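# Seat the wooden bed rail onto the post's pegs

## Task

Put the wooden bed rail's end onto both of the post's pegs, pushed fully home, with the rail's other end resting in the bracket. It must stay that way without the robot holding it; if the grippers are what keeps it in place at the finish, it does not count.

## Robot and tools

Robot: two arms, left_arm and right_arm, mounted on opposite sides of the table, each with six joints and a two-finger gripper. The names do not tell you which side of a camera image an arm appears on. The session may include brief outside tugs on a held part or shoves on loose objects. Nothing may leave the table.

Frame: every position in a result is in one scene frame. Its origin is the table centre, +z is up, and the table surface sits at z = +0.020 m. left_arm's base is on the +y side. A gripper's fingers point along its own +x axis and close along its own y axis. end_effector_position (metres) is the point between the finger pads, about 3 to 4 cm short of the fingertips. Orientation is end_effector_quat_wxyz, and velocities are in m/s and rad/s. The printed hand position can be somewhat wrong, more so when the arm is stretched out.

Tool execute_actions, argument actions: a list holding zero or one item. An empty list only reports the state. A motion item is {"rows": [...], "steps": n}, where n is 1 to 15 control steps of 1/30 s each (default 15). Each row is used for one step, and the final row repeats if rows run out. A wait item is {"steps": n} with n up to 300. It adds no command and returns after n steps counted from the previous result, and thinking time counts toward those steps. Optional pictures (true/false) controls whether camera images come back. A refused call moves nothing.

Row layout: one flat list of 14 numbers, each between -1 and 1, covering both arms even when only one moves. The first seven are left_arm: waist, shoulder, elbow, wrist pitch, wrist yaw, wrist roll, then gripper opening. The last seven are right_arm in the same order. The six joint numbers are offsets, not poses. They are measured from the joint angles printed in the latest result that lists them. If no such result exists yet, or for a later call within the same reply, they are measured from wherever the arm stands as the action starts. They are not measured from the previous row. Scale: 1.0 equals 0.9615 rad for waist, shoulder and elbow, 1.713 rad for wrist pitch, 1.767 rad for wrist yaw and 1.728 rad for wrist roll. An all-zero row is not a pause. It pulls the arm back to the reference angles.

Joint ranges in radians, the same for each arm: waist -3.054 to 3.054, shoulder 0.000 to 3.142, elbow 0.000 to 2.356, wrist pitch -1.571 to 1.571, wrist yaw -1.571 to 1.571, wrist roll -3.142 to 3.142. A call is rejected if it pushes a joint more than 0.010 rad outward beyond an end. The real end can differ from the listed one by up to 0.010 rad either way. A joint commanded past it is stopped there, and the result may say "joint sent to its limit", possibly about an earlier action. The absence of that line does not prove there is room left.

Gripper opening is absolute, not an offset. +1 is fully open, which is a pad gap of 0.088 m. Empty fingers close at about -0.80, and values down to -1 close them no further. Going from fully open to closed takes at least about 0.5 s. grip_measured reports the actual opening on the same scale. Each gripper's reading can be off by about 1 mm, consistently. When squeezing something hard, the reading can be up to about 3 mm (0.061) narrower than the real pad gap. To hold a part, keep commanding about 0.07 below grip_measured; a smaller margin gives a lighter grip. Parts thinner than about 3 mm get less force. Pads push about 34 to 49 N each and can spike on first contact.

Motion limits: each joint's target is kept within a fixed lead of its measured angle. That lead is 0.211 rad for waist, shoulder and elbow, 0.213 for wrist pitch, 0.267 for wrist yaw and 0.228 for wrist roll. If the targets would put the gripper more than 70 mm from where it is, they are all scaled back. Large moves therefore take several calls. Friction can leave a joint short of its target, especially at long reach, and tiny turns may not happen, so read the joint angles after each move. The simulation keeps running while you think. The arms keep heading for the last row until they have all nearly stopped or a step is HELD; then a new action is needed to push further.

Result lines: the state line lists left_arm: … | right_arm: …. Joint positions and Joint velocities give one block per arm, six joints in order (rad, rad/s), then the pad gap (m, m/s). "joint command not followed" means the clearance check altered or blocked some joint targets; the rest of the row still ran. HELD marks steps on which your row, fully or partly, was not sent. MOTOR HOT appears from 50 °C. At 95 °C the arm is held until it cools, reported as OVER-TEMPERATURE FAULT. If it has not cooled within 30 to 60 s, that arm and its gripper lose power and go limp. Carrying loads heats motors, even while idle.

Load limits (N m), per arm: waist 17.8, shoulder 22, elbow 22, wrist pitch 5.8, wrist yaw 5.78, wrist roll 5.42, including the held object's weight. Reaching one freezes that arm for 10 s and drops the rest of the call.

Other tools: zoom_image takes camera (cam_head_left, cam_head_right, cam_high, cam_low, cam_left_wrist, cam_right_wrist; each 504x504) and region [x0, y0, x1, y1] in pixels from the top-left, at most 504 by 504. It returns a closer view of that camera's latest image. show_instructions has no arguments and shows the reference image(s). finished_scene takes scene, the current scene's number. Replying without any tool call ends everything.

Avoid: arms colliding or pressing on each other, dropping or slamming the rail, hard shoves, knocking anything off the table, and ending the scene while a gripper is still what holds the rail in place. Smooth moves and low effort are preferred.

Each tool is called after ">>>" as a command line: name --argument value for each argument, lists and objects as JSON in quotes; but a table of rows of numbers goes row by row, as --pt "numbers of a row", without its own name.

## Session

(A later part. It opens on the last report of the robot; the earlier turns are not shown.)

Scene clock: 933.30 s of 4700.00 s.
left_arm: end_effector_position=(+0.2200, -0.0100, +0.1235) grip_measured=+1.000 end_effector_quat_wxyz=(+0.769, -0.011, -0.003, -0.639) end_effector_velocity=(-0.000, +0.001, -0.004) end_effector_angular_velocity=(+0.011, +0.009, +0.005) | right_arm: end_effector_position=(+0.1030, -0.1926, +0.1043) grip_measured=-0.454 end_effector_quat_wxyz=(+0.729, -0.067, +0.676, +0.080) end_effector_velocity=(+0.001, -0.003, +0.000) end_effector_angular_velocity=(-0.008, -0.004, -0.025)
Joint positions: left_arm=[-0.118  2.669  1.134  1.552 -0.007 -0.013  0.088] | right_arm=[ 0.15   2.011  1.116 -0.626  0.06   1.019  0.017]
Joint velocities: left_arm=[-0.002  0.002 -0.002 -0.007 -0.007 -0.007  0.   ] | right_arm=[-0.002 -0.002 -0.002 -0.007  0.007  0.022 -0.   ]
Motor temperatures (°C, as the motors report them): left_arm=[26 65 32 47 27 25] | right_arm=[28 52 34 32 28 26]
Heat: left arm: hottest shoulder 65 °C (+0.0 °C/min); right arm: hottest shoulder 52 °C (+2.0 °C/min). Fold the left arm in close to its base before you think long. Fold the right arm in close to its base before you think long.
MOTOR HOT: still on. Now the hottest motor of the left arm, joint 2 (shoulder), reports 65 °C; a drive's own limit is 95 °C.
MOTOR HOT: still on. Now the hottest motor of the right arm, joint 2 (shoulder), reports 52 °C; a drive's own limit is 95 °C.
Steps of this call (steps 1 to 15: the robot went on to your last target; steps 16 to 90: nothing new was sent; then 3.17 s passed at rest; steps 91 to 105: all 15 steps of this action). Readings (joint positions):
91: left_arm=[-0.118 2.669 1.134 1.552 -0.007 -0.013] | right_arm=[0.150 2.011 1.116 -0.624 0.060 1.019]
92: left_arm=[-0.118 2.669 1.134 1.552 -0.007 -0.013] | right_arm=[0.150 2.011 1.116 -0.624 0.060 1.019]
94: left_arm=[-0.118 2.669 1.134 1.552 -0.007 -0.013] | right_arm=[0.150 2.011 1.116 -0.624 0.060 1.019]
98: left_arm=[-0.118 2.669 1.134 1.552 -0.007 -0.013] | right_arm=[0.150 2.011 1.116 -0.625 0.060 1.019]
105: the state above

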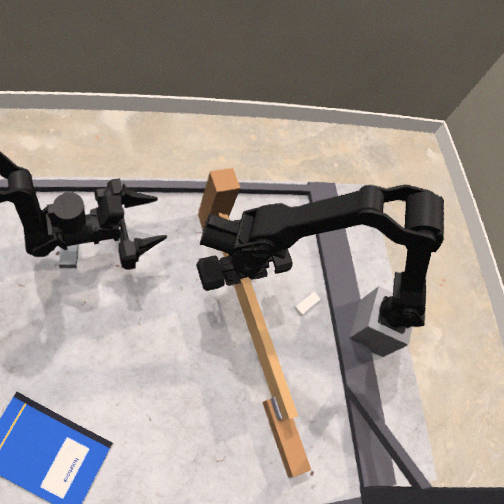

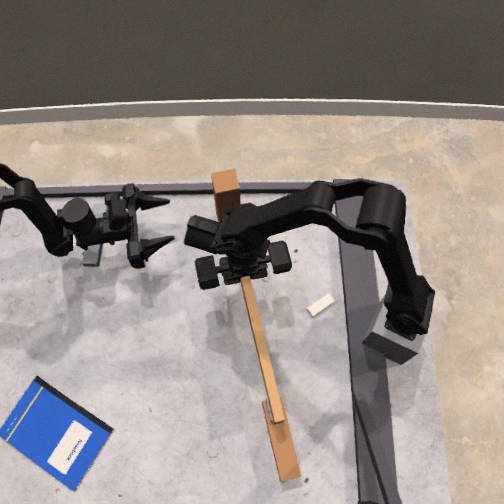

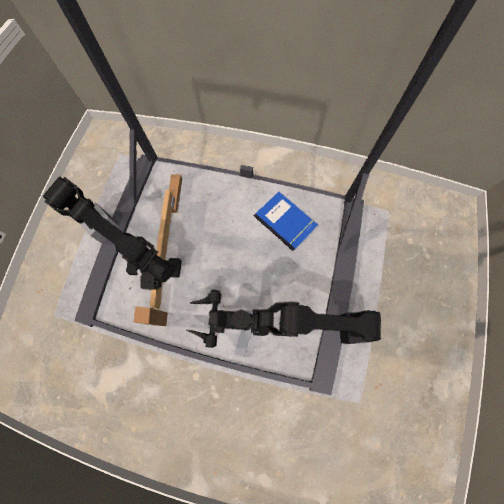

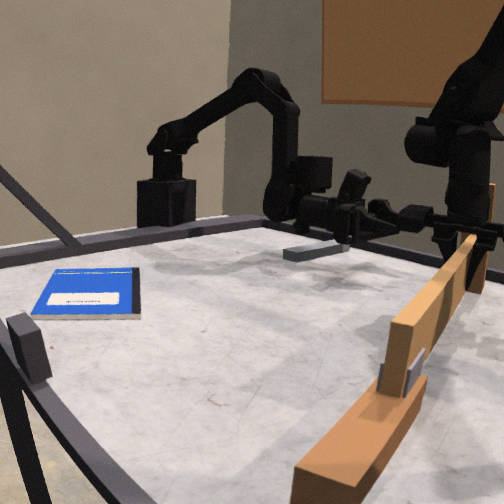

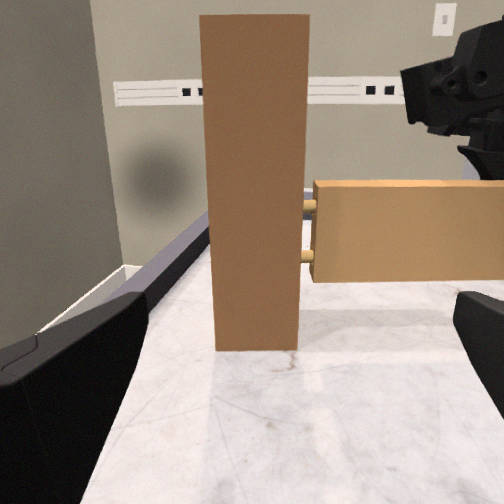

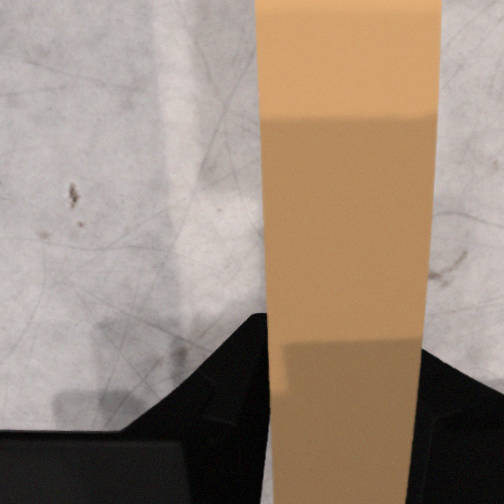

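>>> execute_actions --actions '[{"rows":[[0,0,0,0,0,0,1,0.002,0.013,0.03,-0.0095,0,0,-0.8]],"steps":10}]' --pictures false

>>> execute_actions --actions '[{"rows":[[0,0,0,0,0,0,1,-0.02,0,0,0.001,0.01,-0.002,-0.8],[0,0,0,0,0,0,1,-0.02,0,0,0.002,0.01,-0.002,-0.8],[0,0,0,0,0,0,1,-0.02,0,0,0.003,0.01,-0.002,-0.8],[0,0,0,0,0,0,1,-0.02,0,0,0.004,0.01,-0.002,-0.8],[0,0,0,0,0,0,1,-0.02,0,0,0.005,0.01,-0.002,-0.8],[0,0,0,0,0,0,1,-0.02,0,0,0.006,0.01,-0.002,-0.8],[0,0,0,0,0,0,1,-0.02,0,0,0.007,0.01,-0.002,-0.8],[0,0,0,0,0,0,1,-0.02,0,0,0.008,0.01,-0.002,-0.8],[0,0,0,0,0,0,1,-0.02,0,0,0.009,0.01,-0.002,-0.8],[0,0,0,0,0,0,1,-0.02,0,0,0.010,0.01,-0.002,-0.8],[0,0,0,0,0,0,1,-0.02,0,0,0.011,0.01,-0.002,-0.8],[0,0,0,0,0,0,1,-0.02,0,0,0.012,0.01,-0.002,-0.8]],"steps":15}]' --pictures false

>>> execute_actions --actions '[{"rows":[[0,0,0,0,0,0,1,-0.02,0,0,-0.001,0.01,-0.002,-0.8],[0,0,0,0,0,0,1,-0.02,0,0,-0.002,0.01,-0.002,-0.8],[0,0,0,0,0,0,1,-0.02,0,0,-0.003,0.01,-0.002,-0.8],[0,0,0,0,0,0,1,-0.02,0,0,-0.004,0.01,-0.002,-0.8],[0,0,0,0,0,0,1,-0.02,0,0,-0.005,0.01,-0.002,-0.8],[0,0,0,0,0,0,1,-0.02,0,0,-0.006,0.01,-0.002,-0.8],[0,0,0,0,0,0,1,-0.02,0,0,-0.007,0.01,-0.002,-0.8],[0,0,0,0,0,0,1,-0.02,0,0,-0.008,0.01,-0.002,-0.8],[0,0,0,0,0,0,1,-0.02,0,0,-0.009,0.01,-0.002,-0.8],[0,0,0,0,0,0,1,-0.02,0,0,-0.010,0.01,-0.002,-0.8],[0,0,0,0,0,0,1,-0.02,0,0,-0.011,0.01,-0.002,-0.8],[0,0,0,0,0,0,1,-0.02,0,0,-0.012,0.01,-0.002,-0.8]],"steps":15}]'

>>> zoom_image --camera "cam_left_wrist" --region '[250,170,390,310]'

Scene clock: 954.73 s of 4700.00 s.
left_arm: end_effector_position=(+0.2200, -0.0100, +0.1235) grip_measured=+1.000 end_effector_quat_wxyz=(+0.769, -0.011, -0.003, -0.639) end_effector_velocity=(-0.000, +0.000, -0.001) end_effector_angular_velocity=(+0.009, -0.006, +0.005) | right_arm: end_effector_position=(+0.1028, -0.1921, +0.1045) grip_measured=-0.454 end_effector_quat_wxyz=(+0.728, -0.069, +0.677, +0.078) end_effector_velocity=(+0.000, -0.003, +0.003) end_effector_angular_velocity=(-0.009, +0.011, -0.014)
Joint positions: left_arm=[-0.118  2.669  1.134  1.552 -0.007 -0.013  0.088] | right_arm=[ 0.151  2.017  1.126 -0.638  0.06   1.019  0.017]
Joint velocities: left_arm=[-0.002 -0.002 -0.002 -0.007 -0.007  0.007  0.   ] | right_arm=[-0.007 -0.007  0.002 -0.022 -0.007  0.007 -0.   ]
Motor temperatures (°C, as the motors report them): left_arm=[26 65 32 47 27 25] | right_arm=[28 51 34 31 28 26]
Heat: left arm: hottest shoulder 65 °C (+0.0 °C/min); right arm: hottest shoulder 51 °C (+1.0 °C/min). Fold the left arm in close to its base before you think long. Fold the right arm in close to its base before you think long.
MOTOR HOT: still on. Now the hottest motor of the left arm, joint 2 (shoulder), reports 65 °C; a drive's own limit is 95 °C.
MOTOR HOT: still on. Now the hottest motor of the right arm, joint 2 (shoulder), reports 51 °C; a drive's own limit is 95 °C.
Steps of this call (steps 1 to 15: the robot went on to your last target; steps 16 to 90: nothing new was sent; then 18.10 s passed at rest; steps 91 to 100: all 10 steps of this action). Readings (joint positions):
91: left_arm=[-0.118 2.669 1.134 1.552 -0.007 -0.013] | right_arm=[0.151 2.013 1.118 -0.628 0.060 1.019]
92: left_arm=[-0.118 2.669 1.134 1.552 -0.007 -0.013] | right_arm=[0.151 2.015 1.121 -0.633 0.060 1.019]
94: left_arm=[-0.118 2.669 1.134 1.552 -0.007 -0.013] | right_arm=[0.151 2.016 1.125 -0.636 0.060 1.019]
98: left_arm=[-0.118 2.669 1.134 1.552 -0.007 -0.013] | right_arm=[0.151 2.017 1.126 -0.638 0.060 1.019]
100: the state above

Scene clock: 955.23 s of 4700.00 s.
left_arm: end_effector_position=(+0.2200, -0.0100, +0.1235) grip_measured=+1.000 end_effector_quat_wxyz=(+0.769, -0.011, -0.003, -0.639) end_effector_velocity=(-0.000, +0.001, -0.000) end_effector_angular_velocity=(-0.004, +0.007, +0.005) | right_arm: end_effector_position=(+0.1033, -0.1916, +0.1043) grip_measured=-0.454 end_effector_quat_wxyz=(+0.729, -0.068, +0.676, +0.079) end_effector_velocity=(-0.002, -0.004, -0.002) end_effector_angular_velocity=(-0.014, +0.012, +0.005)
Joint positions: left_arm=[-0.118  2.669  1.134  1.552 -0.007 -0.013  0.088] | right_arm=[ 0.151  2.017  1.125 -0.633  0.061  1.019  0.017]
Joint velocities: left_arm=[-0.002  0.002 -0.002  0.007 -0.007 -0.007  0.   ] | right_arm=[-0.002  0.002 -0.007 -0.007 -0.007 -0.007 -0.   ]
Motor temperatures (°C, as the motors report them): left_arm=[26 65 32 47 27 25] | right_arm=[28 51 34 31 28 26]
Heat: left arm: hottest shoulder 65 °C (+0.0 °C/min); right arm: hottest shoulder 51 °C (+1.0 °C/min). Fold the left arm in close to its base before you think long. Fold the right arm in close to its base before you think long.
MOTOR HOT: still on. Now the hottest motor of the left arm, joint 2 (shoulder), reports 65 °C; a drive's own limit is 95 °C.
MOTOR HOT: still on. Now the hottest motor of the right arm, joint 2 (shoulder), reports 51 °C; a drive's own limit is 95 °C.
Steps of this call (steps 1 to 15: all 15 steps of this action). Readings (joint positions):
1: left_arm=[-0.118 2.669 1.134 1.552 -0.007 -0.013] | right_arm=[0.151 2.017 1.126 -0.638 0.060 1.019]
2: left_arm=[-0.118 2.669 1.134 1.552 -0.007 -0.013] | right_arm=[0.151 2.017 1.126 -0.638 0.060 1.019]
4: left_arm=[-0.118 2.669 1.134 1.552 -0.007 -0.013] | right_arm=[0.151 2.017 1.126 -0.638 0.060 1.019]
8: left_arm=[-0.118 2.669 1.134 1.552 -0.007 -0.013] | right_arm=[0.151 2.017 1.126 -0.636 0.060 1.019]
15: the state above

Scene clock: 955.73 s of 4700.00 s.
left_arm: end_effector_position=(+0.2200, -0.0100, +0.1235) grip_measured=+1.000 end_effector_quat_wxyz=(+0.769, -0.011, -0.003, -0.639) end_effector_velocity=(-0.001, +0.002, -0.005) end_effector_angular_velocity=(+0.018, -0.004, +0.005) | right_arm: end_effector_position=(+0.1030, -0.1926, +0.1041) grip_measured=-0.454 end_effector_quat_wxyz=(+0.728, -0.070, +0.677, +0.077) end_effector_velocity=(+0.001, -0.002, +0.002) end_effector_angular_velocity=(-0.000, +0.008, +0.000)
Joint positions: left_arm=[-0.118  2.669  1.134  1.552 -0.007 -0.013  0.088] | right_arm=[ 0.151  2.017  1.125 -0.637  0.061  1.019  0.017]
Joint velocities: left_arm=[-0.002  0.002 -0.007 -0.007 -0.007  0.007  0.   ] | right_arm=[-0.007 -0.007 -0.002 -0.007 -0.007 -0.007  0.   ]
Motor temperatures (°C, as the motors report them): left_arm=[26 66 32 47 27 25] | right_arm=[28 51 34 31 28 26]
Heat: left arm: hottest shoulder 66 °C (+1.0 °C/min); right arm: hottest shoulder 51 °C (+1.0 °C/min). Fold the left arm in close to its base before you think long. Fold the right arm in close to its base before you think long.
MOTOR HOT: still on. Now the hottest motor of the left arm, joint 2 (shoulder), reports 66 °C; a drive's own limit is 95 °C.
MOTOR HOT: still on. Now the hottest motor of the right arm, joint 2 (shoulder), reports 51 °C; a drive's own limit is 95 °C.
Steps of this call (steps 1 to 15: all 15 steps of this action). Readings (joint positions):
1: left_arm=[-0.118 2.669 1.134 1.552 -0.007 -0.013] | right_arm=[0.151 2.017 1.125 -0.633 0.061 1.019]
2: left_arm=[-0.118 2.669 1.134 1.552 -0.007 -0.013] | right_arm=[0.151 2.017 1.125 -0.633 0.061 1.019]
4: left_arm=[-0.118 2.669 1.134 1.552 -0.007 -0.013] | right_arm=[0.151 2.017 1.125 -0.634 0.061 1.019]
8: left_arm=[-0.118 2.669 1.134 1.552 -0.007 -0.013] | right_arm=[0.151 2.017 1.125 -0.635 0.061 1.019]
15: the state above

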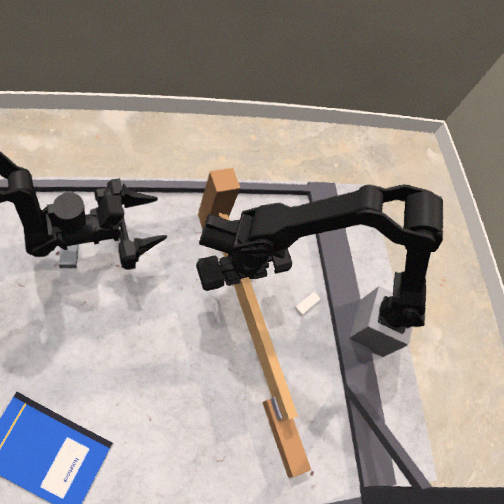

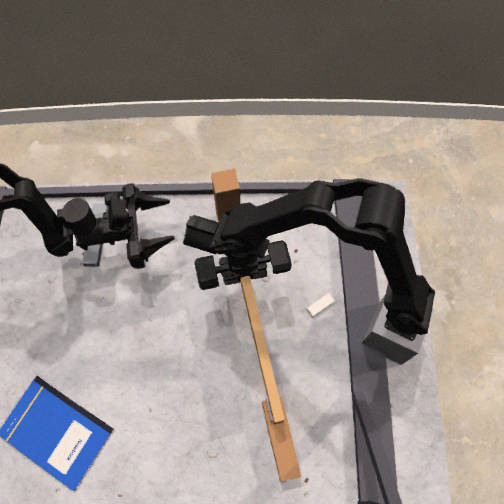

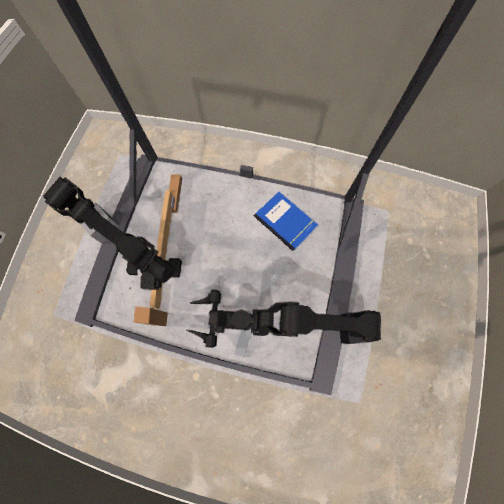

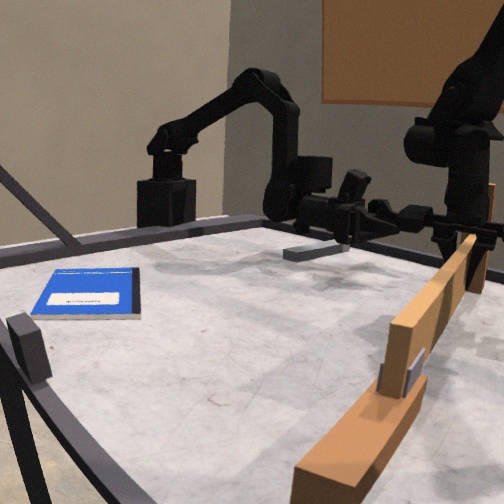

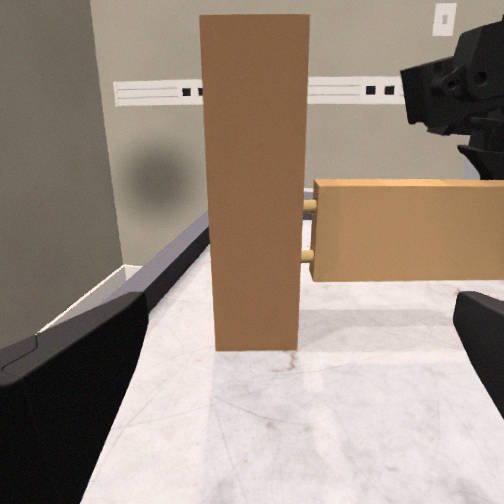

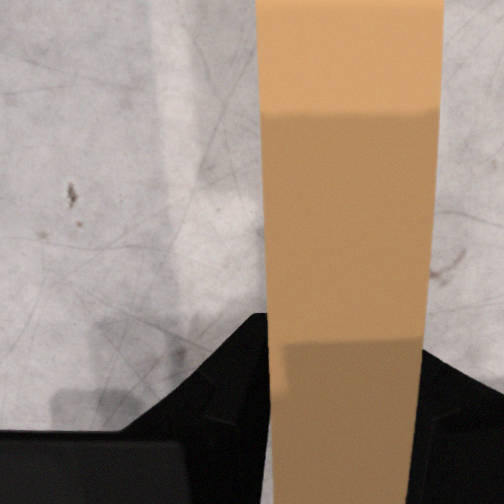

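Region (250, 170, 390, 310) of cam_left_wrist's 504x504 image, scaled by 3.600, with more detail than that image has.

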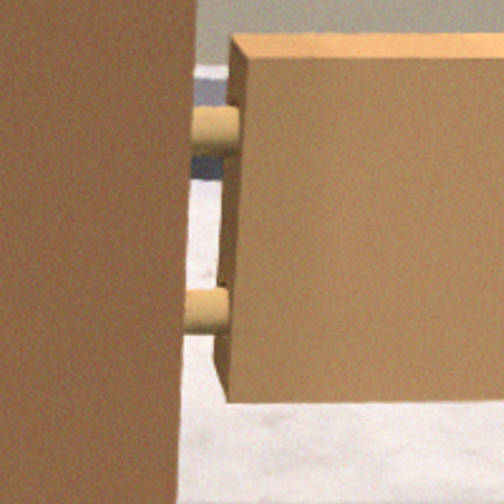

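>>> execute_actions --actions '[{"rows":[[0,0,0,0,0,0,1,-0.02,0.01,0,0.001,0.01,-0.002,-0.8],[0,0,0,0,0,0,1,-0.02,0.01,0,0.002,0.01,-0.002,-0.8],[0,0,0,0,0,0,1,-0.02,0.01,0,0.003,0.01,-0.002,-0.8],[0,0,0,0,0,0,1,-0.02,0.01,0,0.004,0.01,-0.002,-0.8],[0,0,0,0,0,0,1,-0.02,0.01,0,0.005,0.01,-0.002,-0.8],[0,0,0,0,0,0,1,-0.02,0.01,0,0.006,0.01,-0.002,-0.8],[0,0,0,0,0,0,1,-0.02,0.01,0,0.007,0.01,-0.002,-0.8],[0,0,0,0,0,0,1,-0.02,0.01,0,0.008,0.01,-0.002,-0.8],[0,0,0,0,0,0,1,-0.02,0.01,0,0.009,0.01,-0.002,-0.8],[0,0,0,0,0,0,1,-0.02,0.01,0,0.010,0.01,-0.002,-0.8],[0,0,0,0,0,0,1,-0.02,0.01,0,0.011,0.01,-0.002,-0.8],[0,0,0,0,0,0,1,-0.02,0.01,0,0.012,0.01,-0.002,-0.8]],"steps":15}]' --pictures false

>>> execute_actions --actions '[{"rows":[[0,0,0,0,0,0,1,-0.02,0,0,-0.001,0.01,-0.002,-0.8],[0,0,0,0,0,0,1,-0.02,0,0,-0.002,0.01,-0.002,-0.8],[0,0,0,0,0,0,1,-0.02,0,0,-0.003,0.01,-0.002,-0.8],[0,0,0,0,0,0,1,-0.02,0,0,-0.004,0.01,-0.002,-0.8],[0,0,0,0,0,0,1,-0.02,0,0,-0.005,0.01,-0.002,-0.8],[0,0,0,0,0,0,1,-0.02,0,0,-0.006,0.01,-0.002,-0.8],[0,0,0,0,0,0,1,-0.02,0,0,-0.007,0.01,-0.002,-0.8],[0,0,0,0,0,0,1,-0.02,0,0,-0.008,0.01,-0.002,-0.8],[0,0,0,0,0,0,1,-0.02,0,0,-0.009,0.01,-0.002,-0.8],[0,0,0,0,0,0,1,-0.02,0,0,-0.010,0.01,-0.002,-0.8],[0,0,0,0,0,0,1,-0.02,0,0,-0.011,0.01,-0.002,-0.8],[0,0,0,0,0,0,1,-0.02,0,0,-0.012,0.01,-0.002,-0.8]],"steps":15}]'

>>> zoom_image --camera "cam_left_wrist" --region '[250,170,390,310]'

Scene clock: 969.77 s of 4700.00 s.
left_arm: end_effector_position=(+0.2200, -0.0100, +0.1235) grip_measured=+1.000 end_effector_quat_wxyz=(+0.769, -0.011, -0.003, -0.639) end_effector_velocity=(+0.002, +0.001, -0.001) end_effector_angular_velocity=(+0.006, +0.009, +0.019) | right_arm: end_effector_position=(+0.1032, -0.1919, +0.1039) grip_measured=-0.454 end_effector_quat_wxyz=(+0.729, -0.068, +0.677, +0.078) end_effector_velocity=(-0.001, -0.002, +0.000) end_effector_angular_velocity=(-0.005, +0.009, +0.005)
Joint positions: left_arm=[-0.118  2.669  1.134  1.552 -0.007 -0.013  0.088] | right_arm=[ 0.151  2.018  1.124 -0.632  0.061  1.019  0.017]
Joint velocities: left_arm=[-0.002 -0.002 -0.002 -0.007 -0.022 -0.007  0.   ] | right_arm=[-0.002 -0.002 -0.002 -0.007 -0.007 -0.007 -0.   ]
Motor temperatures (°C, as the motors report them): left_arm=[26 66 32 47 27 25] | right_arm=[28 51 34 31 28 26]
Heat: left arm: hottest shoulder 66 °C (+1.0 °C/min); right arm: hottest shoulder 51 °C (+1.0 °C/min). Fold the left arm in close to its base before you think long. Fold the right arm in close to its base before you think long.
MOTOR HOT: still on. Now the hottest motor of the left arm, joint 2 (shoulder), reports 66 °C; a drive's own limit is 95 °C.
MOTOR HOT: still on. Now the hottest motor of the right arm, joint 2 (shoulder), reports 51 °C; a drive's own limit is 95 °C.
Steps of this call (steps 1 to 15: the robot went on to your last target; steps 16 to 90: nothing new was sent; then 10.53 s passed at rest; steps 91 to 105: all 15 steps of this action). Readings (joint positions):
91: left_arm=[-0.118 2.669 1.134 1.552 -0.007 -0.013] | right_arm=[0.151 2.018 1.125 -0.637 0.061 1.019]
92: left_arm=[-0.118 2.669 1.134 1.552 -0.007 -0.013] | right_arm=[0.151 2.018 1.125 -0.636 0.061 1.019]
94: left_arm=[-0.118 2.669 1.134 1.552 -0.007 -0.013] | right_arm=[0.151 2.018 1.125 -0.636 0.061 1.019]
98: left_arm=[-0.118 2.669 1.134 1.552 -0.007 -0.013] | right_arm=[0.151 2.018 1.125 -0.634 0.061 1.019]
105: the state above

Scene clock: 970.27 s of 4700.00 s.
left_arm: end_effector_position=(+0.2200, -0.0100, +0.1235) grip_measured=+1.000 end_effector_quat_wxyz=(+0.769, -0.011, -0.003, -0.639) end_effector_velocity=(-0.000, -0.001, +0.000) end_effector_angular_velocity=(+0.001, +0.008, +0.005) | right_arm: end_effector_position=(+0.1029, -0.1927, +0.1038) grip_measured=-0.454 end_effector_quat_wxyz=(+0.728, -0.070, +0.677, +0.077) end_effector_velocity=(-0.001, -0.003, +0.001) end_effector_angular_velocity=(-0.014, +0.013, +0.005)
Joint positions: left_arm=[-0.118  2.669  1.134  1.552 -0.007 -0.013  0.088] | right_arm=[ 0.151  2.018  1.124 -0.636  0.061  1.019  0.017]
Joint velocities: left_arm=[-0.002 -0.002  0.002 -0.007 -0.007 -0.007  0.   ] | right_arm=[-0.002 -0.002  0.002 -0.022 -0.007 -0.007 -0.   ]
Motor temperatures (°C, as the motors report them): left_arm=[26 66 32 47 27 25] | right_arm=[28 51 34 31 28 26]
Heat: left arm: hottest shoulder 66 °C (+1.0 °C/min); right arm: hottest shoulder 51 °C (+1.0 °C/min). Fold the left arm in close to its base before you think long. Fold the right arm in close to its base before you think long.
MOTOR HOT: still on. Now the hottest motor of the left arm, joint 2 (shoulder), reports 66 °C; a drive's own limit is 95 °C.
MOTOR HOT: still on. Now the hottest motor of the right arm, joint 2 (shoulder), reports 51 °C; a drive's own limit is 95 °C.
Steps of this call (steps 1 to 15: all 15 steps of this action). Readings (joint positions):
1: left_arm=[-0.118 2.669 1.134 1.552 -0.007 -0.013] | right_arm=[0.151 2.018 1.124 -0.632 0.061 1.019]
2: left_arm=[-0.118 2.669 1.134 1.552 -0.007 -0.013] | right_arm=[0.151 2.018 1.124 -0.633 0.061 1.019]
4: left_arm=[-0.118 2.669 1.134 1.552 -0.007 -0.013] | right_arm=[0.151 2.018 1.124 -0.634 0.061 1.019]
8: left_arm=[-0.118 2.669 1.134 1.552 -0.007 -0.013] | right_arm=[0.151 2.018 1.124 -0.635 0.061 1.019]
15: the state above

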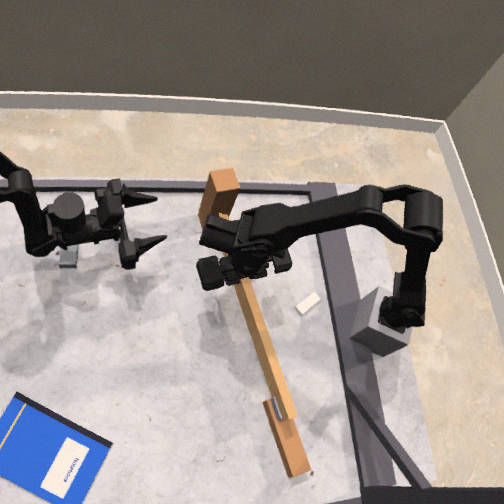

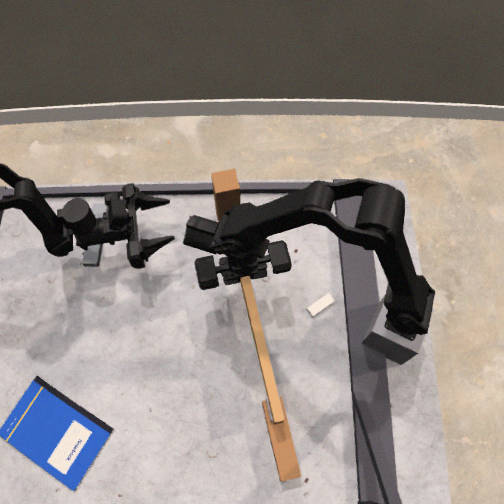

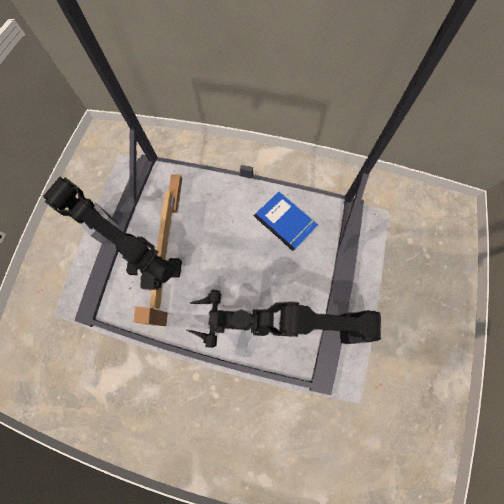

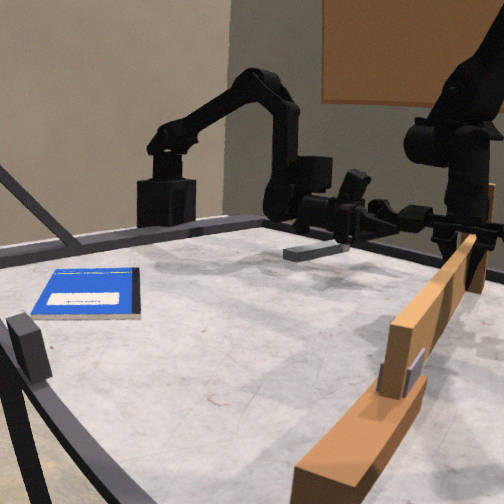

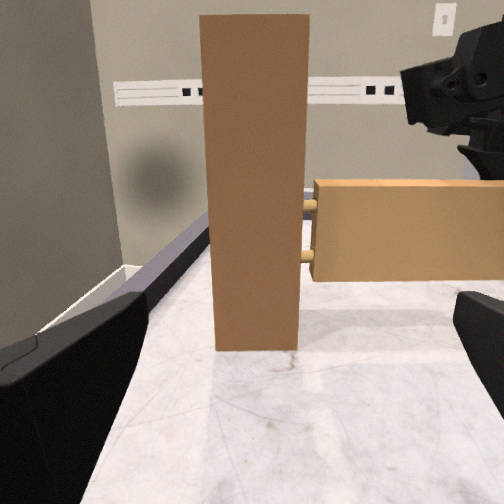

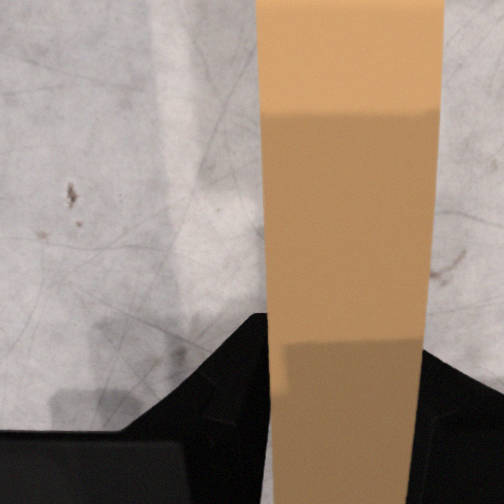

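Region (250, 170, 390, 310) of cam_left_wrist's 504x504 image, scaled by 3.600, with more detail than that image has.

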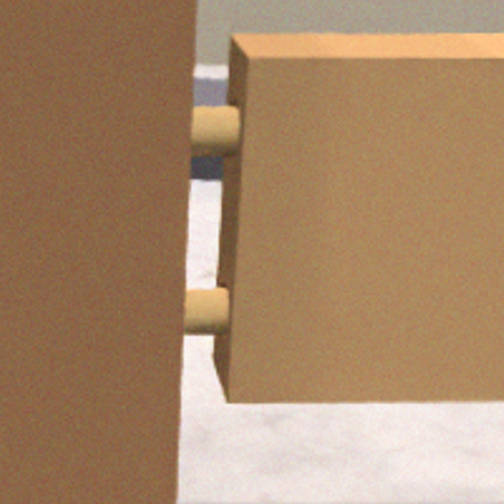

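>>> execute_actions --actions '[{"rows":[[0,0,0,0,0,0,1,0.002,0.010,0,0,0,0,-0.8]],"steps":10}]' --pictures false

>>> execute_actions --actions '[{"rows":[[0,0,0,0,0,0,1,-0.02,0,0,0.001,0.01,-0.002,-0.8],[0,0,0,0,0,0,1,-0.02,0,0,0.002,0.01,-0.002,-0.8],[0,0,0,0,0,0,1,-0.02,0,0,0.003,0.01,-0.002,-0.8],[0,0,0,0,0,0,1,-0.02,0,0,0.004,0.01,-0.002,-0.8],[0,0,0,0,0,0,1,-0.02,0,0,0.005,0.01,-0.002,-0.8],[0,0,0,0,0,0,1,-0.02,0,0,0.006,0.01,-0.002,-0.8],[0,0,0,0,0,0,1,-0.02,0,0,0.007,0.01,-0.002,-0.8],[0,0,0,0,0,0,1,-0.02,0,0,0.008,0.01,-0.002,-0.8],[0,0,0,0,0,0,1,-0.02,0,0,0.009,0.01,-0.002,-0.8],[0,0,0,0,0,0,1,-0.02,0,0,0.010,0.01,-0.002,-0.8],[0,0,0,0,0,0,1,-0.02,0,0,0.011,0.01,-0.002,-0.8],[0,0,0,0,0,0,1,-0.02,0,0,0.012,0.01,-0.002,-0.8]],"steps":15}]' --pictures false

>>> execute_actions --actions '[{"rows":[[0,0,0,0,0,0,1,-0.02,0,0,-0.001,0.01,-0.002,-0.8],[0,0,0,0,0,0,1,-0.02,0,0,-0.002,0.01,-0.002,-0.8],[0,0,0,0,0,0,1,-0.02,0,0,-0.003,0.01,-0.002,-0.8],[0,0,0,0,0,0,1,-0.02,0,0,-0.004,0.01,-0.002,-0.8],[0,0,0,0,0,0,1,-0.02,0,0,-0.005,0.01,-0.002,-0.8],[0,0,0,0,0,0,1,-0.02,0,0,-0.006,0.01,-0.002,-0.8],[0,0,0,0,0,0,1,-0.02,0,0,-0.007,0.01,-0.002,-0.8],[0,0,0,0,0,0,1,-0.02,0,0,-0.008,0.01,-0.002,-0.8],[0,0,0,0,0,0,1,-0.02,0,0,-0.009,0.01,-0.002,-0.8],[0,0,0,0,0,0,1,-0.02,0,0,-0.010,0.01,-0.002,-0.8],[0,0,0,0,0,0,1,-0.02,0,0,-0.011,0.01,-0.002,-0.8],[0,0,0,0,0,0,1,-0.02,0,0,-0.012,0.01,-0.002,-0.8]],"steps":15}]'

>>> zoom_image --camera "cam_left_wrist" --region '[250,170,390,310]'

Scene clock: 993.17 s of 4700.00 s.
left_arm: end_effector_position=(+0.2200, -0.0100, +0.1235) grip_measured=+1.000 end_effector_quat_wxyz=(+0.769, -0.011, -0.003, -0.639) end_effector_velocity=(+0.002, +0.001, -0.004) end_effector_angular_velocity=(+0.023, -0.003, +0.020) | right_arm: end_effector_position=(+0.1026, -0.1925, +0.1036) grip_measured=-0.454 end_effector_quat_wxyz=(+0.729, -0.070, +0.677, +0.078) end_effector_velocity=(-0.003, -0.002, +0.003) end_effector_angular_velocity=(-0.010, +0.011, +0.010)
Joint positions: left_arm=[-0.118  2.669  1.134  1.552 -0.007 -0.013  0.088] | right_arm=[ 0.152  2.019  1.124 -0.635  0.062  1.019  0.017]
Joint velocities: left_arm=[-0.002 -0.002 -0.002 -0.022 -0.022  0.007  0.   ] | right_arm=[ 0.002 -0.007  0.002 -0.022 -0.007 -0.007 -0.   ]
Motor temperatures (°C, as the motors report them): left_arm=[26 66 32 47 27 25] | right_arm=[28 51 34 31 28 26]
Heat: left arm: hottest shoulder 66 °C (+1.0 °C/min); right arm: hottest shoulder 51 °C (-1.0 °C/min). Fold the left arm in close to its base before you think long. Fold the right arm in close to its base before you think long.
MOTOR HOT: still on. Now the hottest motor of the left arm, joint 2 (shoulder), reports 66 °C; a drive's own limit is 95 °C.
MOTOR HOT: still on. Now the hottest motor of the right arm, joint 2 (shoulder), reports 51 °C; a drive's own limit is 95 °C.
Steps of this call (steps 1 to 15: the robot went on to your last target; steps 16 to 90: nothing new was sent; then 19.57 s passed at rest; steps 91 to 100: all 10 steps of this action). Readings (joint positions):
91: left_arm=[-0.118 2.669 1.134 1.552 -0.007 -0.013] | right_arm=[0.152 2.018 1.124 -0.636 0.061 1.019]
92: left_arm=[-0.118 2.669 1.134 1.552 -0.007 -0.013] | right_arm=[0.152 2.019 1.124 -0.636 0.062 1.019]
94: left_arm=[-0.118 2.669 1.134 1.552 -0.007 -0.013] | right_arm=[0.152 2.019 1.124 -0.636 0.062 1.019]
98: left_arm=[-0.118 2.669 1.134 1.552 -0.007 -0.013] | right_arm=[0.152 2.019 1.124 -0.635 0.062 1.019]
100: the state above

Scene clock: 993.67 s of 4700.00 s.
left_arm: end_effector_position=(+0.2200, -0.0100, +0.1235) grip_measured=+1.000 end_effector_quat_wxyz=(+0.769, -0.011, -0.003, -0.639) end_effector_velocity=(+0.002, +0.001, -0.001) end_effector_angular_velocity=(+0.006, +0.009, +0.010) | right_arm: end_effector_position=(+0.1031, -0.1917, +0.1036) grip_measured=-0.454 end_effector_quat_wxyz=(+0.729, -0.069, +0.676, +0.079) end_effector_velocity=(-0.000, -0.000, +0.001) end_effector_angular_velocity=(+0.009, +0.004, +0.005)
Joint positions: left_arm=[-0.118  2.669  1.134  1.552 -0.007 -0.013  0.088] | right_arm=[ 0.152  2.019  1.124 -0.631  0.062  1.019  0.017]
Joint velocities: left_arm=[ 0.002 -0.002 -0.002 -0.007 -0.007 -0.007  0.   ] | right_arm=[-0.002 -0.007 -0.007  0.007 -0.007 -0.007 -0.   ]
Motor temperatures (°C, as the motors report them): left_arm=[26 66 32 47 27 25] | right_arm=[28 51 34 31 28 26]
Heat: left arm: hottest shoulder 66 °C (+1.0 °C/min); right arm: hottest shoulder 51 °C (-1.0 °C/min). Fold the left arm in close to its base before you think long. Fold the right arm in close to its base before you think long.
MOTOR HOT: still on. Now the hottest motor of the left arm, joint 2 (shoulder), reports 66 °C; a drive's own limit is 95 °C.
MOTOR HOT: still on. Now the hottest motor of the right arm, joint 2 (shoulder), reports 51 °C; a drive's own limit is 95 °C.
Steps of this call (steps 1 to 15: all 15 steps of this action). Readings (joint positions):
1: left_arm=[-0.118 2.669 1.134 1.552 -0.007 -0.013] | right_arm=[0.152 2.019 1.124 -0.635 0.062 1.019]
2: left_arm=[-0.118 2.669 1.134 1.552 -0.007 -0.013] | right_arm=[0.152 2.019 1.124 -0.635 0.062 1.019]
4: left_arm=[-0.118 2.669 1.134 1.552 -0.007 -0.013] | right_arm=[0.152 2.019 1.124 -0.635 0.062 1.019]
8: left_arm=[-0.118 2.669 1.134 1.552 -0.007 -0.013] | right_arm=[0.152 2.019 1.124 -0.633 0.062 1.019]
15: the state above

Scene clock: 994.17 s of 4700.00 s.
left_arm: end_effector_position=(+0.2200, -0.0100, +0.1235) grip_measured=+1.000 end_effector_quat_wxyz=(+0.769, -0.011, -0.003, -0.639) end_effector_velocity=(+0.002, +0.001, -0.000) end_effector_angular_velocity=(-0.004, +0.007, +0.019) | right_arm: end_effector_position=(+0.1027, -0.1928, +0.1035) grip_measured=-0.454 end_effector_quat_wxyz=(+0.729, -0.071, +0.677, +0.077) end_effector_velocity=(-0.004, -0.006, -0.001) end_effector_angular_velocity=(-0.024, +0.016, +0.025)
Joint positions: left_arm=[-0.118  2.669  1.134  1.552 -0.007 -0.013  0.088] | right_arm=[ 0.152  2.019  1.124 -0.636  0.062  1.019  0.017]
Joint velocities: left_arm=[-0.002  0.002 -0.002  0.007 -0.022 -0.007  0.   ] | right_arm=[ 0.002 -0.002 -0.007 -0.022 -0.007 -0.022 -0.   ]
Motor temperatures (°C, as the motors report them): left_arm=[26 66 32 47 27 25] | right_arm=[28 51 34 31 28 26]
Heat: left arm: hottest shoulder 66 °C (+1.0 °C/min); right arm: hottest shoulder 51 °C (-1.0 °C/min). Fold the left arm in close to its base before you think long. Fold the right arm in close to its base before you think long.
MOTOR HOT: still on. Now the hottest motor of the left arm, joint 2 (shoulder), reports 66 °C; a drive's own limit is 95 °C.
MOTOR HOT: still on. Now the hottest motor of the right arm, joint 2 (shoulder), reports 51 °C; a drive's own limit is 95 °C.
Steps of this call (steps 1 to 15: all 15 steps of this action). Readings (joint positions):
1: left_arm=[-0.118 2.669 1.134 1.552 -0.007 -0.013] | right_arm=[0.152 2.019 1.124 -0.631 0.062 1.019]
2: left_arm=[-0.118 2.669 1.134 1.552 -0.007 -0.013] | right_arm=[0.152 2.019 1.124 -0.632 0.062 1.019]
4: left_arm=[-0.118 2.669 1.134 1.552 -0.007 -0.013] | right_arm=[0.152 2.019 1.124 -0.633 0.062 1.019]
8: left_arm=[-0.118 2.669 1.134 1.552 -0.007 -0.013] | right_arm=[0.152 2.019 1.124 -0.634 0.062 1.019]
15: the state above

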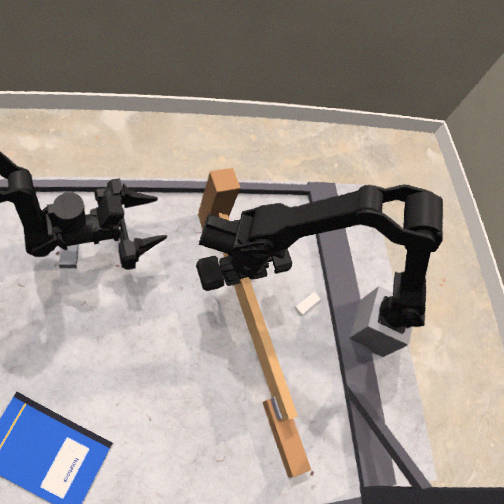

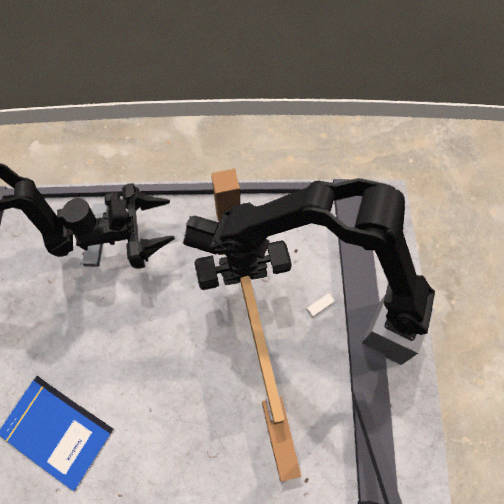

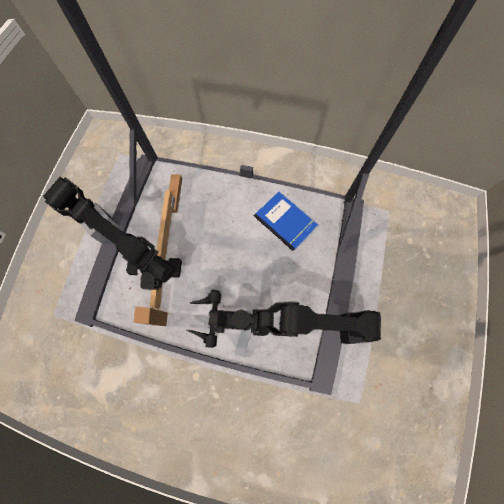

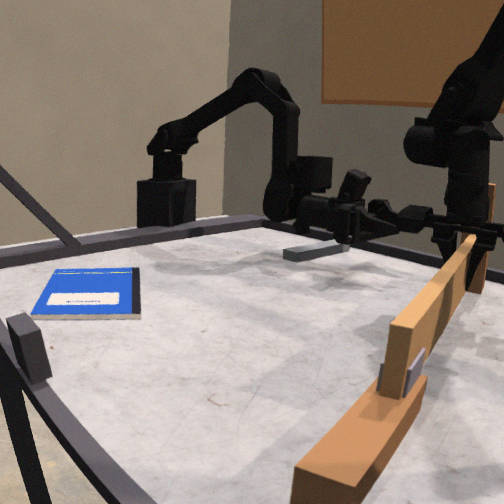

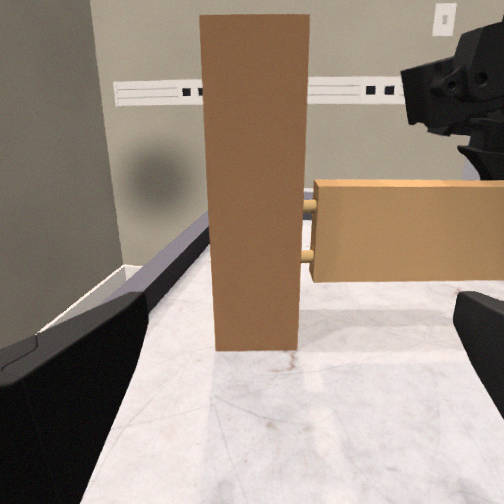

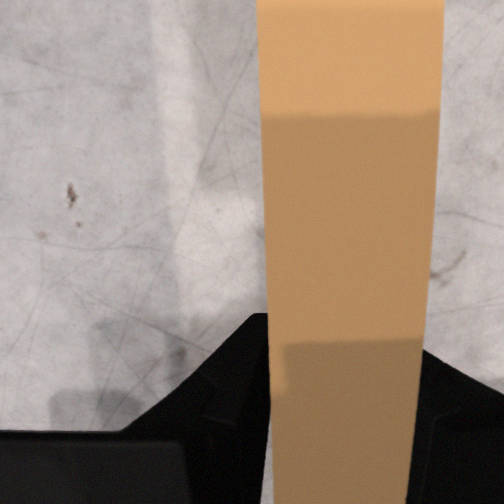

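Region (250, 170, 390, 310) of cam_left_wrist's 504x504 image, scaled by 3.600, with more detail than that image has.

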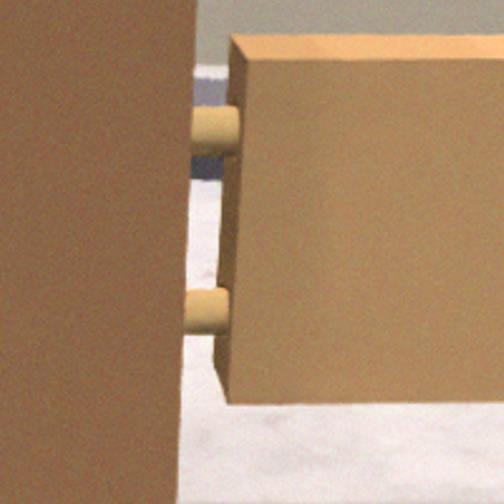

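>>> execute_actions --actions '[{"rows":[[0,0,0,0,0,0,1,0.002,0,0,0.006,0,0,-0.8]],"steps":10}]' --pictures false

>>> execute_actions --actions '[{"rows":[[0,0,0,0,0,0,1,-0.02,0.001,0,0,0.01,-0.002,-0.8],[0,0,0,0,0,0,1,-0.02,0.002,0,0,0.01,-0.002,-0.8],[0,0,0,0,0,0,1,-0.02,0.003,0,0,0.01,-0.002,-0.8],[0,0,0,0,0,0,1,-0.02,0.004,0,0,0.01,-0.002,-0.8],[0,0,0,0,0,0,1,-0.02,0.005,0,0,0.01,-0.002,-0.8],[0,0,0,0,0,0,1,-0.02,0.006,0,0,0.01,-0.002,-0.8],[0,0,0,0,0,0,1,-0.02,0.007,0,0,0.01,-0.002,-0.8],[0,0,0,0,0,0,1,-0.02,0.008,0,0,0.01,-0.002,-0.8],[0,0,0,0,0,0,1,-0.02,0.009,0,0,0.01,-0.002,-0.8],[0,0,0,0,0,0,1,-0.02,0.010,0,0,0.01,-0.002,-0.8],[0,0,0,0,0,0,1,-0.02,0.011,0,0,0.01,-0.002,-0.8],[0,0,0,0,0,0,1,-0.02,0.012,0,0,0.01,-0.002,-0.8],[0,0,0,0,0,0,1,-0.02,0.013,0,0,0.01,-0.002,-0.8],[0,0,0,0,0,0,1,-0.02,0.014,0,0,0.01,-0.002,-0.8]],"steps":15}]' --pictures false

>>> execute_actions --actions '[{"rows":[[0,0,0,0,0,0,1,-0.02,-0.015,0,0,0.01,-0.002,-0.8],[0,0,0,0,0,0,1,-0.02,-0.02,0,0,0.01,-0.002,-0.8],[0,0,0,0,0,0,1,-0.02,-0.023,0,0,0.01,-0.002,-0.8],[0,0,0,0,0,0,1,-0.02,-0.026,0,0,0.01,-0.002,-0.8],[0,0,0,0,0,0,1,-0.02,-0.028,0,0,0.01,-0.002,-0.8],[0,0,0,0,0,0,1,-0.02,-0.030,0,0,0.01,-0.002,-0.8],[0,0,0,0,0,0,1,-0.02,-0.031,0,0,0.01,-0.002,-0.8],[0,0,0,0,0,0,1,-0.02,-0.032,0,0,0.01,-0.002,-0.8],[0,0,0,0,0,0,1,-0.02,-0.033,0,0,0.01,-0.002,-0.8],[0,0,0,0,0,0,1,-0.02,-0.034,0,0,0.01,-0.002,-0.8],[0,0,0,0,0,0,1,-0.02,-0.035,0,0,0.01,-0.002,-0.8],[0,0,0,0,0,0,1,-0.02,-0.036,0,0,0.01,-0.002,-0.8],[0,0,0,0,0,0,1,-0.02,-0.037,0,0,0.01,-0.002,-0.8],[0,0,0,0,0,0,1,-0.02,-0.038,0,0,0.01,-0.002,-0.8],[0,0,0,0,0,0,1,-0.02,-0.039,0,0,0.01,-0.002,-0.8]],"steps":15}]' --pictures false

>>> execute_actions --actions '[{"rows":[[0,0,0,0,0,0,1,0.002,0,0,0,0,0,-0.8]],"steps":6}]' --pictures false

Scene clock: 1003.90 s of 4700.00 s.
left_arm: end_effector_position=(+0.2200, -0.0100, +0.1235) grip_measured=+1.000 end_effector_quat_wxyz=(+0.769, -0.011, -0.003, -0.639) end_effector_velocity=(-0.000, -0.000, +0.002) end_effector_angular_velocity=(+0.001, +0.008, +0.005) | right_arm: end_effector_position=(+0.1028, -0.1919, +0.1035) grip_measured=-0.454 end_effector_quat_wxyz=(+0.729, -0.070, +0.676, +0.079) end_effector_velocity=(+0.001, -0.002, +0.002) end_effector_angular_velocity=(-0.006, -0.007, +0.019)
Joint positions: left_arm=[-0.118  2.669  1.134  1.552 -0.007 -0.013  0.088] | right_arm=[ 0.153  2.019  1.124 -0.632  0.063  1.019  0.017]
Joint velocities: left_arm=[-0.002 -0.007 -0.002 -0.007 -0.007 -0.007  0.   ] | right_arm=[-0.002 -0.007 -0.002 -0.007  0.007 -0.022  0.   ]
Motor temperatures (°C, as the motors report them): left_arm=[26 66 32 47 27 25] | right_arm=[28 51 34 31 28 26]
Heat: left arm: hottest shoulder 66 °C (+1.0 °C/min); right arm: hottest shoulder 51 °C (-1.0 °C/min). Fold the left arm in close to its base before you think long. Fold the right arm in close to its base before you think long.
MOTOR HOT: still on. Now the hottest motor of the left arm, joint 2 (shoulder), reports 66 °C; a drive's own limit is 95 °C.
MOTOR HOT: still on. Now the hottest motor of the right arm, joint 2 (shoulder), reports 51 °C; a drive's own limit is 95 °C.
Steps of this call (steps 1 to 15: the robot went on to your last target; steps 16 to 90: nothing new was sent; then 6.40 s passed at rest; steps 91 to 100: all 10 steps of this action). Readings (joint positions):
91: left_arm=[-0.118 2.669 1.134 1.552 -0.007 -0.013] | right_arm=[0.152 2.019 1.124 -0.635 0.063 1.019]
92: left_arm=[-0.118 2.669 1.134 1.552 -0.007 -0.013] | right_arm=[0.152 2.019 1.124 -0.635 0.063 1.019]
94: left_arm=[-0.118 2.669 1.134 1.552 -0.007 -0.013] | right_arm=[0.153 2.019 1.124 -0.633 0.063 1.019]
98: left_arm=[-0.118 2.669 1.134 1.552 -0.007 -0.013] | right_arm=[0.153 2.019 1.124 -0.632 0.063 1.019]
100: the state above

Scene clock: 1004.40 s of 4700.00 s.
left_arm: end_effector_position=(+0.2200, -0.0100, +0.1235) grip_measured=+1.000 end_effector_quat_wxyz=(+0.769, -0.011, -0.003, -0.639) end_effector_velocity=(-0.000, -0.000, +0.002) end_effector_angular_velocity=(-0.002, +0.022, +0.004) | right_arm: end_effector_position=(+0.1029, -0.1922, +0.1032) grip_measured=-0.454 end_effector_quat_wxyz=(+0.729, -0.070, +0.676, +0.078) end_effector_velocity=(-0.003, -0.001, +0.000) end_effector_angular_velocity=(-0.000, +0.023, +0.006)
Joint positions: left_arm=[-0.118  2.669  1.134  1.552 -0.007 -0.013  0.088] | right_arm=[ 0.152  2.02   1.124 -0.632  0.063  1.019  0.017]
Joint velocities: left_arm=[-0.002 -0.007 -0.002 -0.007 -0.007 -0.022  0.   ] | right_arm=[-0.002 -0.002 -0.002 -0.007 -0.022 -0.007 -0.   ]
Motor temperatures (°C, as the motors report them): left_arm=[26 66 32 47 27 25] | right_arm=[28 51 34 31 28 26]
Heat: left arm: hottest shoulder 66 °C (+1.0 °C/min); right arm: hottest shoulder 51 °C (-1.0 °C/min). Fold the left arm in close to its base before you think long. Fold the right arm in close to its base before you think long.
MOTOR HOT: still on. Now the hottest motor of the left arm, joint 2 (shoulder), reports 66 °C; a drive's own limit is 95 °C.
MOTOR HOT: still on. Now the hottest motor of the right arm, joint 2 (shoulder), reports 51 °C; a drive's own limit is 95 °C.
Steps of this call (steps 1 to 15: all 15 steps of this action). Readings (joint positions):
1: left_arm=[-0.118 2.669 1.134 1.552 -0.007 -0.013] | right_arm=[0.152 2.019 1.124 -0.632 0.063 1.019]
2: left_arm=[-0.118 2.669 1.134 1.552 -0.007 -0.013] | right_arm=[0.152 2.019 1.124 -0.632 0.063 1.019]
4: left_arm=[-0.118 2.669 1.134 1.552 -0.007 -0.013] | right_arm=[0.152 2.019 1.124 -0.632 0.063 1.019]
8: left_arm=[-0.118 2.669 1.134 1.552 -0.007 -0.013] | right_arm=[0.152 2.019 1.124 -0.632 0.063 1.019]
15: the state above

Scene clock: 1004.90 s of 4700.00 s.
left_arm: end_effector_position=(+0.2200, -0.0100, +0.1235) grip_measured=+1.000 end_effector_quat_wxyz=(+0.769, -0.011, -0.003, -0.639) end_effector_velocity=(-0.000, -0.000, +0.002) end_effector_angular_velocity=(+0.001, +0.008, +0.005) | right_arm: end_effector_position=(+0.1030, -0.1919, +0.1040) grip_measured=-0.454 end_effector_quat_wxyz=(+0.730, -0.069, +0.676, +0.079) end_effector_velocity=(-0.001, +0.003, +0.001) end_effector_angular_velocity=(+0.013, +0.003, +0.010)
Joint positions: left_arm=[-0.118  2.669  1.134  1.552 -0.007 -0.013  0.088] | right_arm=[ 0.152  2.017  1.124 -0.632  0.063  1.019  0.017]
Joint velocities: left_arm=[-0.002 -0.007 -0.002 -0.007 -0.007 -0.007  0.   ] | right_arm=[ 0.002 -0.002  0.002  0.007 -0.007 -0.007 -0.   ]
Motor temperatures (°C, as the motors report them): left_arm=[26 66 32 47 27 25] | right_arm=[28 51 34 31 28 26]
Heat: left arm: hottest shoulder 66 °C (+1.0 °C/min); right arm: hottest shoulder 51 °C (-1.0 °C/min). Fold the left arm in close to its base before you think long. Fold the right arm in close to its base before you think long.
MOTOR HOT: still on. Now the hottest motor of the left arm, joint 2 (shoulder), reports 66 °C; a drive's own limit is 95 °C.
MOTOR HOT: still on. Now the hottest motor of the right arm, joint 2 (shoulder), reports 51 °C; a drive's own limit is 95 °C.
Steps of this call (steps 1 to 15: all 15 steps of this action). Readings (joint positions):
1: left_arm=[-0.118 2.669 1.134 1.552 -0.007 -0.013] | right_arm=[0.152 2.020 1.124 -0.632 0.063 1.019]
2: left_arm=[-0.118 2.669 1.134 1.552 -0.007 -0.013] | right_arm=[0.152 2.020 1.124 -0.632 0.063 1.019]
4: left_arm=[-0.118 2.669 1.134 1.552 -0.007 -0.013] | right_arm=[0.152 2.020 1.124 -0.632 0.063 1.019]
8: left_arm=[-0.118 2.669 1.134 1.552 -0.007 -0.013] | right_arm=[0.152 2.019 1.124 -0.632 0.063 1.019]
15: the state above

Scene clock: 1005.10 s of 4700.00 s.
left_arm: end_effector_position=(+0.2200, -0.0100, +0.1235) grip_measured=+1.000 end_effector_quat_wxyz=(+0.769, -0.011, -0.003, -0.639) end_effector_velocity=(-0.000, +0.001, -0.004) end_effector_angular_velocity=(+0.011, +0.009, +0.005) | right_arm: end_effector_position=(+0.1028, -0.1917, +0.1040) grip_measured=-0.454 end_effector_quat_wxyz=(+0.730, -0.070, +0.675, +0.079) end_effector_velocity=(+0.001, +0.003, +0.001) end_effector_angular_velocity=(+0.015, +0.003, -0.009)
Joint positions: left_arm=[-0.118  2.669  1.134  1.552 -0.007 -0.013  0.088] | right_arm=[ 0.153  2.017  1.124 -0.632  0.064  1.019  0.017]
Joint velocities: left_arm=[-0.002  0.002 -0.002 -0.007 -0.007 -0.007  0.   ] | right_arm=[-0.002 -0.002  0.002  0.007 -0.007  0.007 -0.001]
Motor temperatures (°C, as the motors report them): left_arm=[26 66 32 47 27 25] | right_arm=[28 51 34 31 28 26]
Heat: left arm: hottest shoulder 66 °C (+1.0 °C/min); right arm: hottest shoulder 51 °C (-1.0 °C/min). Fold the left arm in close to its base before you think long. Fold the right arm in close to its base before you think long.
MOTOR HOT: still on. Now the hottest motor of the left arm, joint 2 (shoulder), reports 66 °C; a drive's own limit is 95 °C.
MOTOR HOT: still on. Now the hottest motor of the right arm, joint 2 (shoulder), reports 51 °C; a drive's own limit is 95 °C.
Steps of this call (steps 1 to 6: all 6 steps of this action). Readings (joint positions):
1: left_arm=[-0.118 2.669 1.134 1.552 -0.007 -0.013] | right_arm=[0.153 2.017 1.124 -0.632 0.063 1.019]
2: left_arm=[-0.118 2.669 1.134 1.552 -0.007 -0.013] | right_arm=[0.153 2.017 1.124 -0.632 0.064 1.019]
4: left_arm=[-0.118 2.669 1.134 1.552 -0.007 -0.013] | right_arm=[0.153 2.017 1.124 -0.632 0.064 1.019]
6: the state above


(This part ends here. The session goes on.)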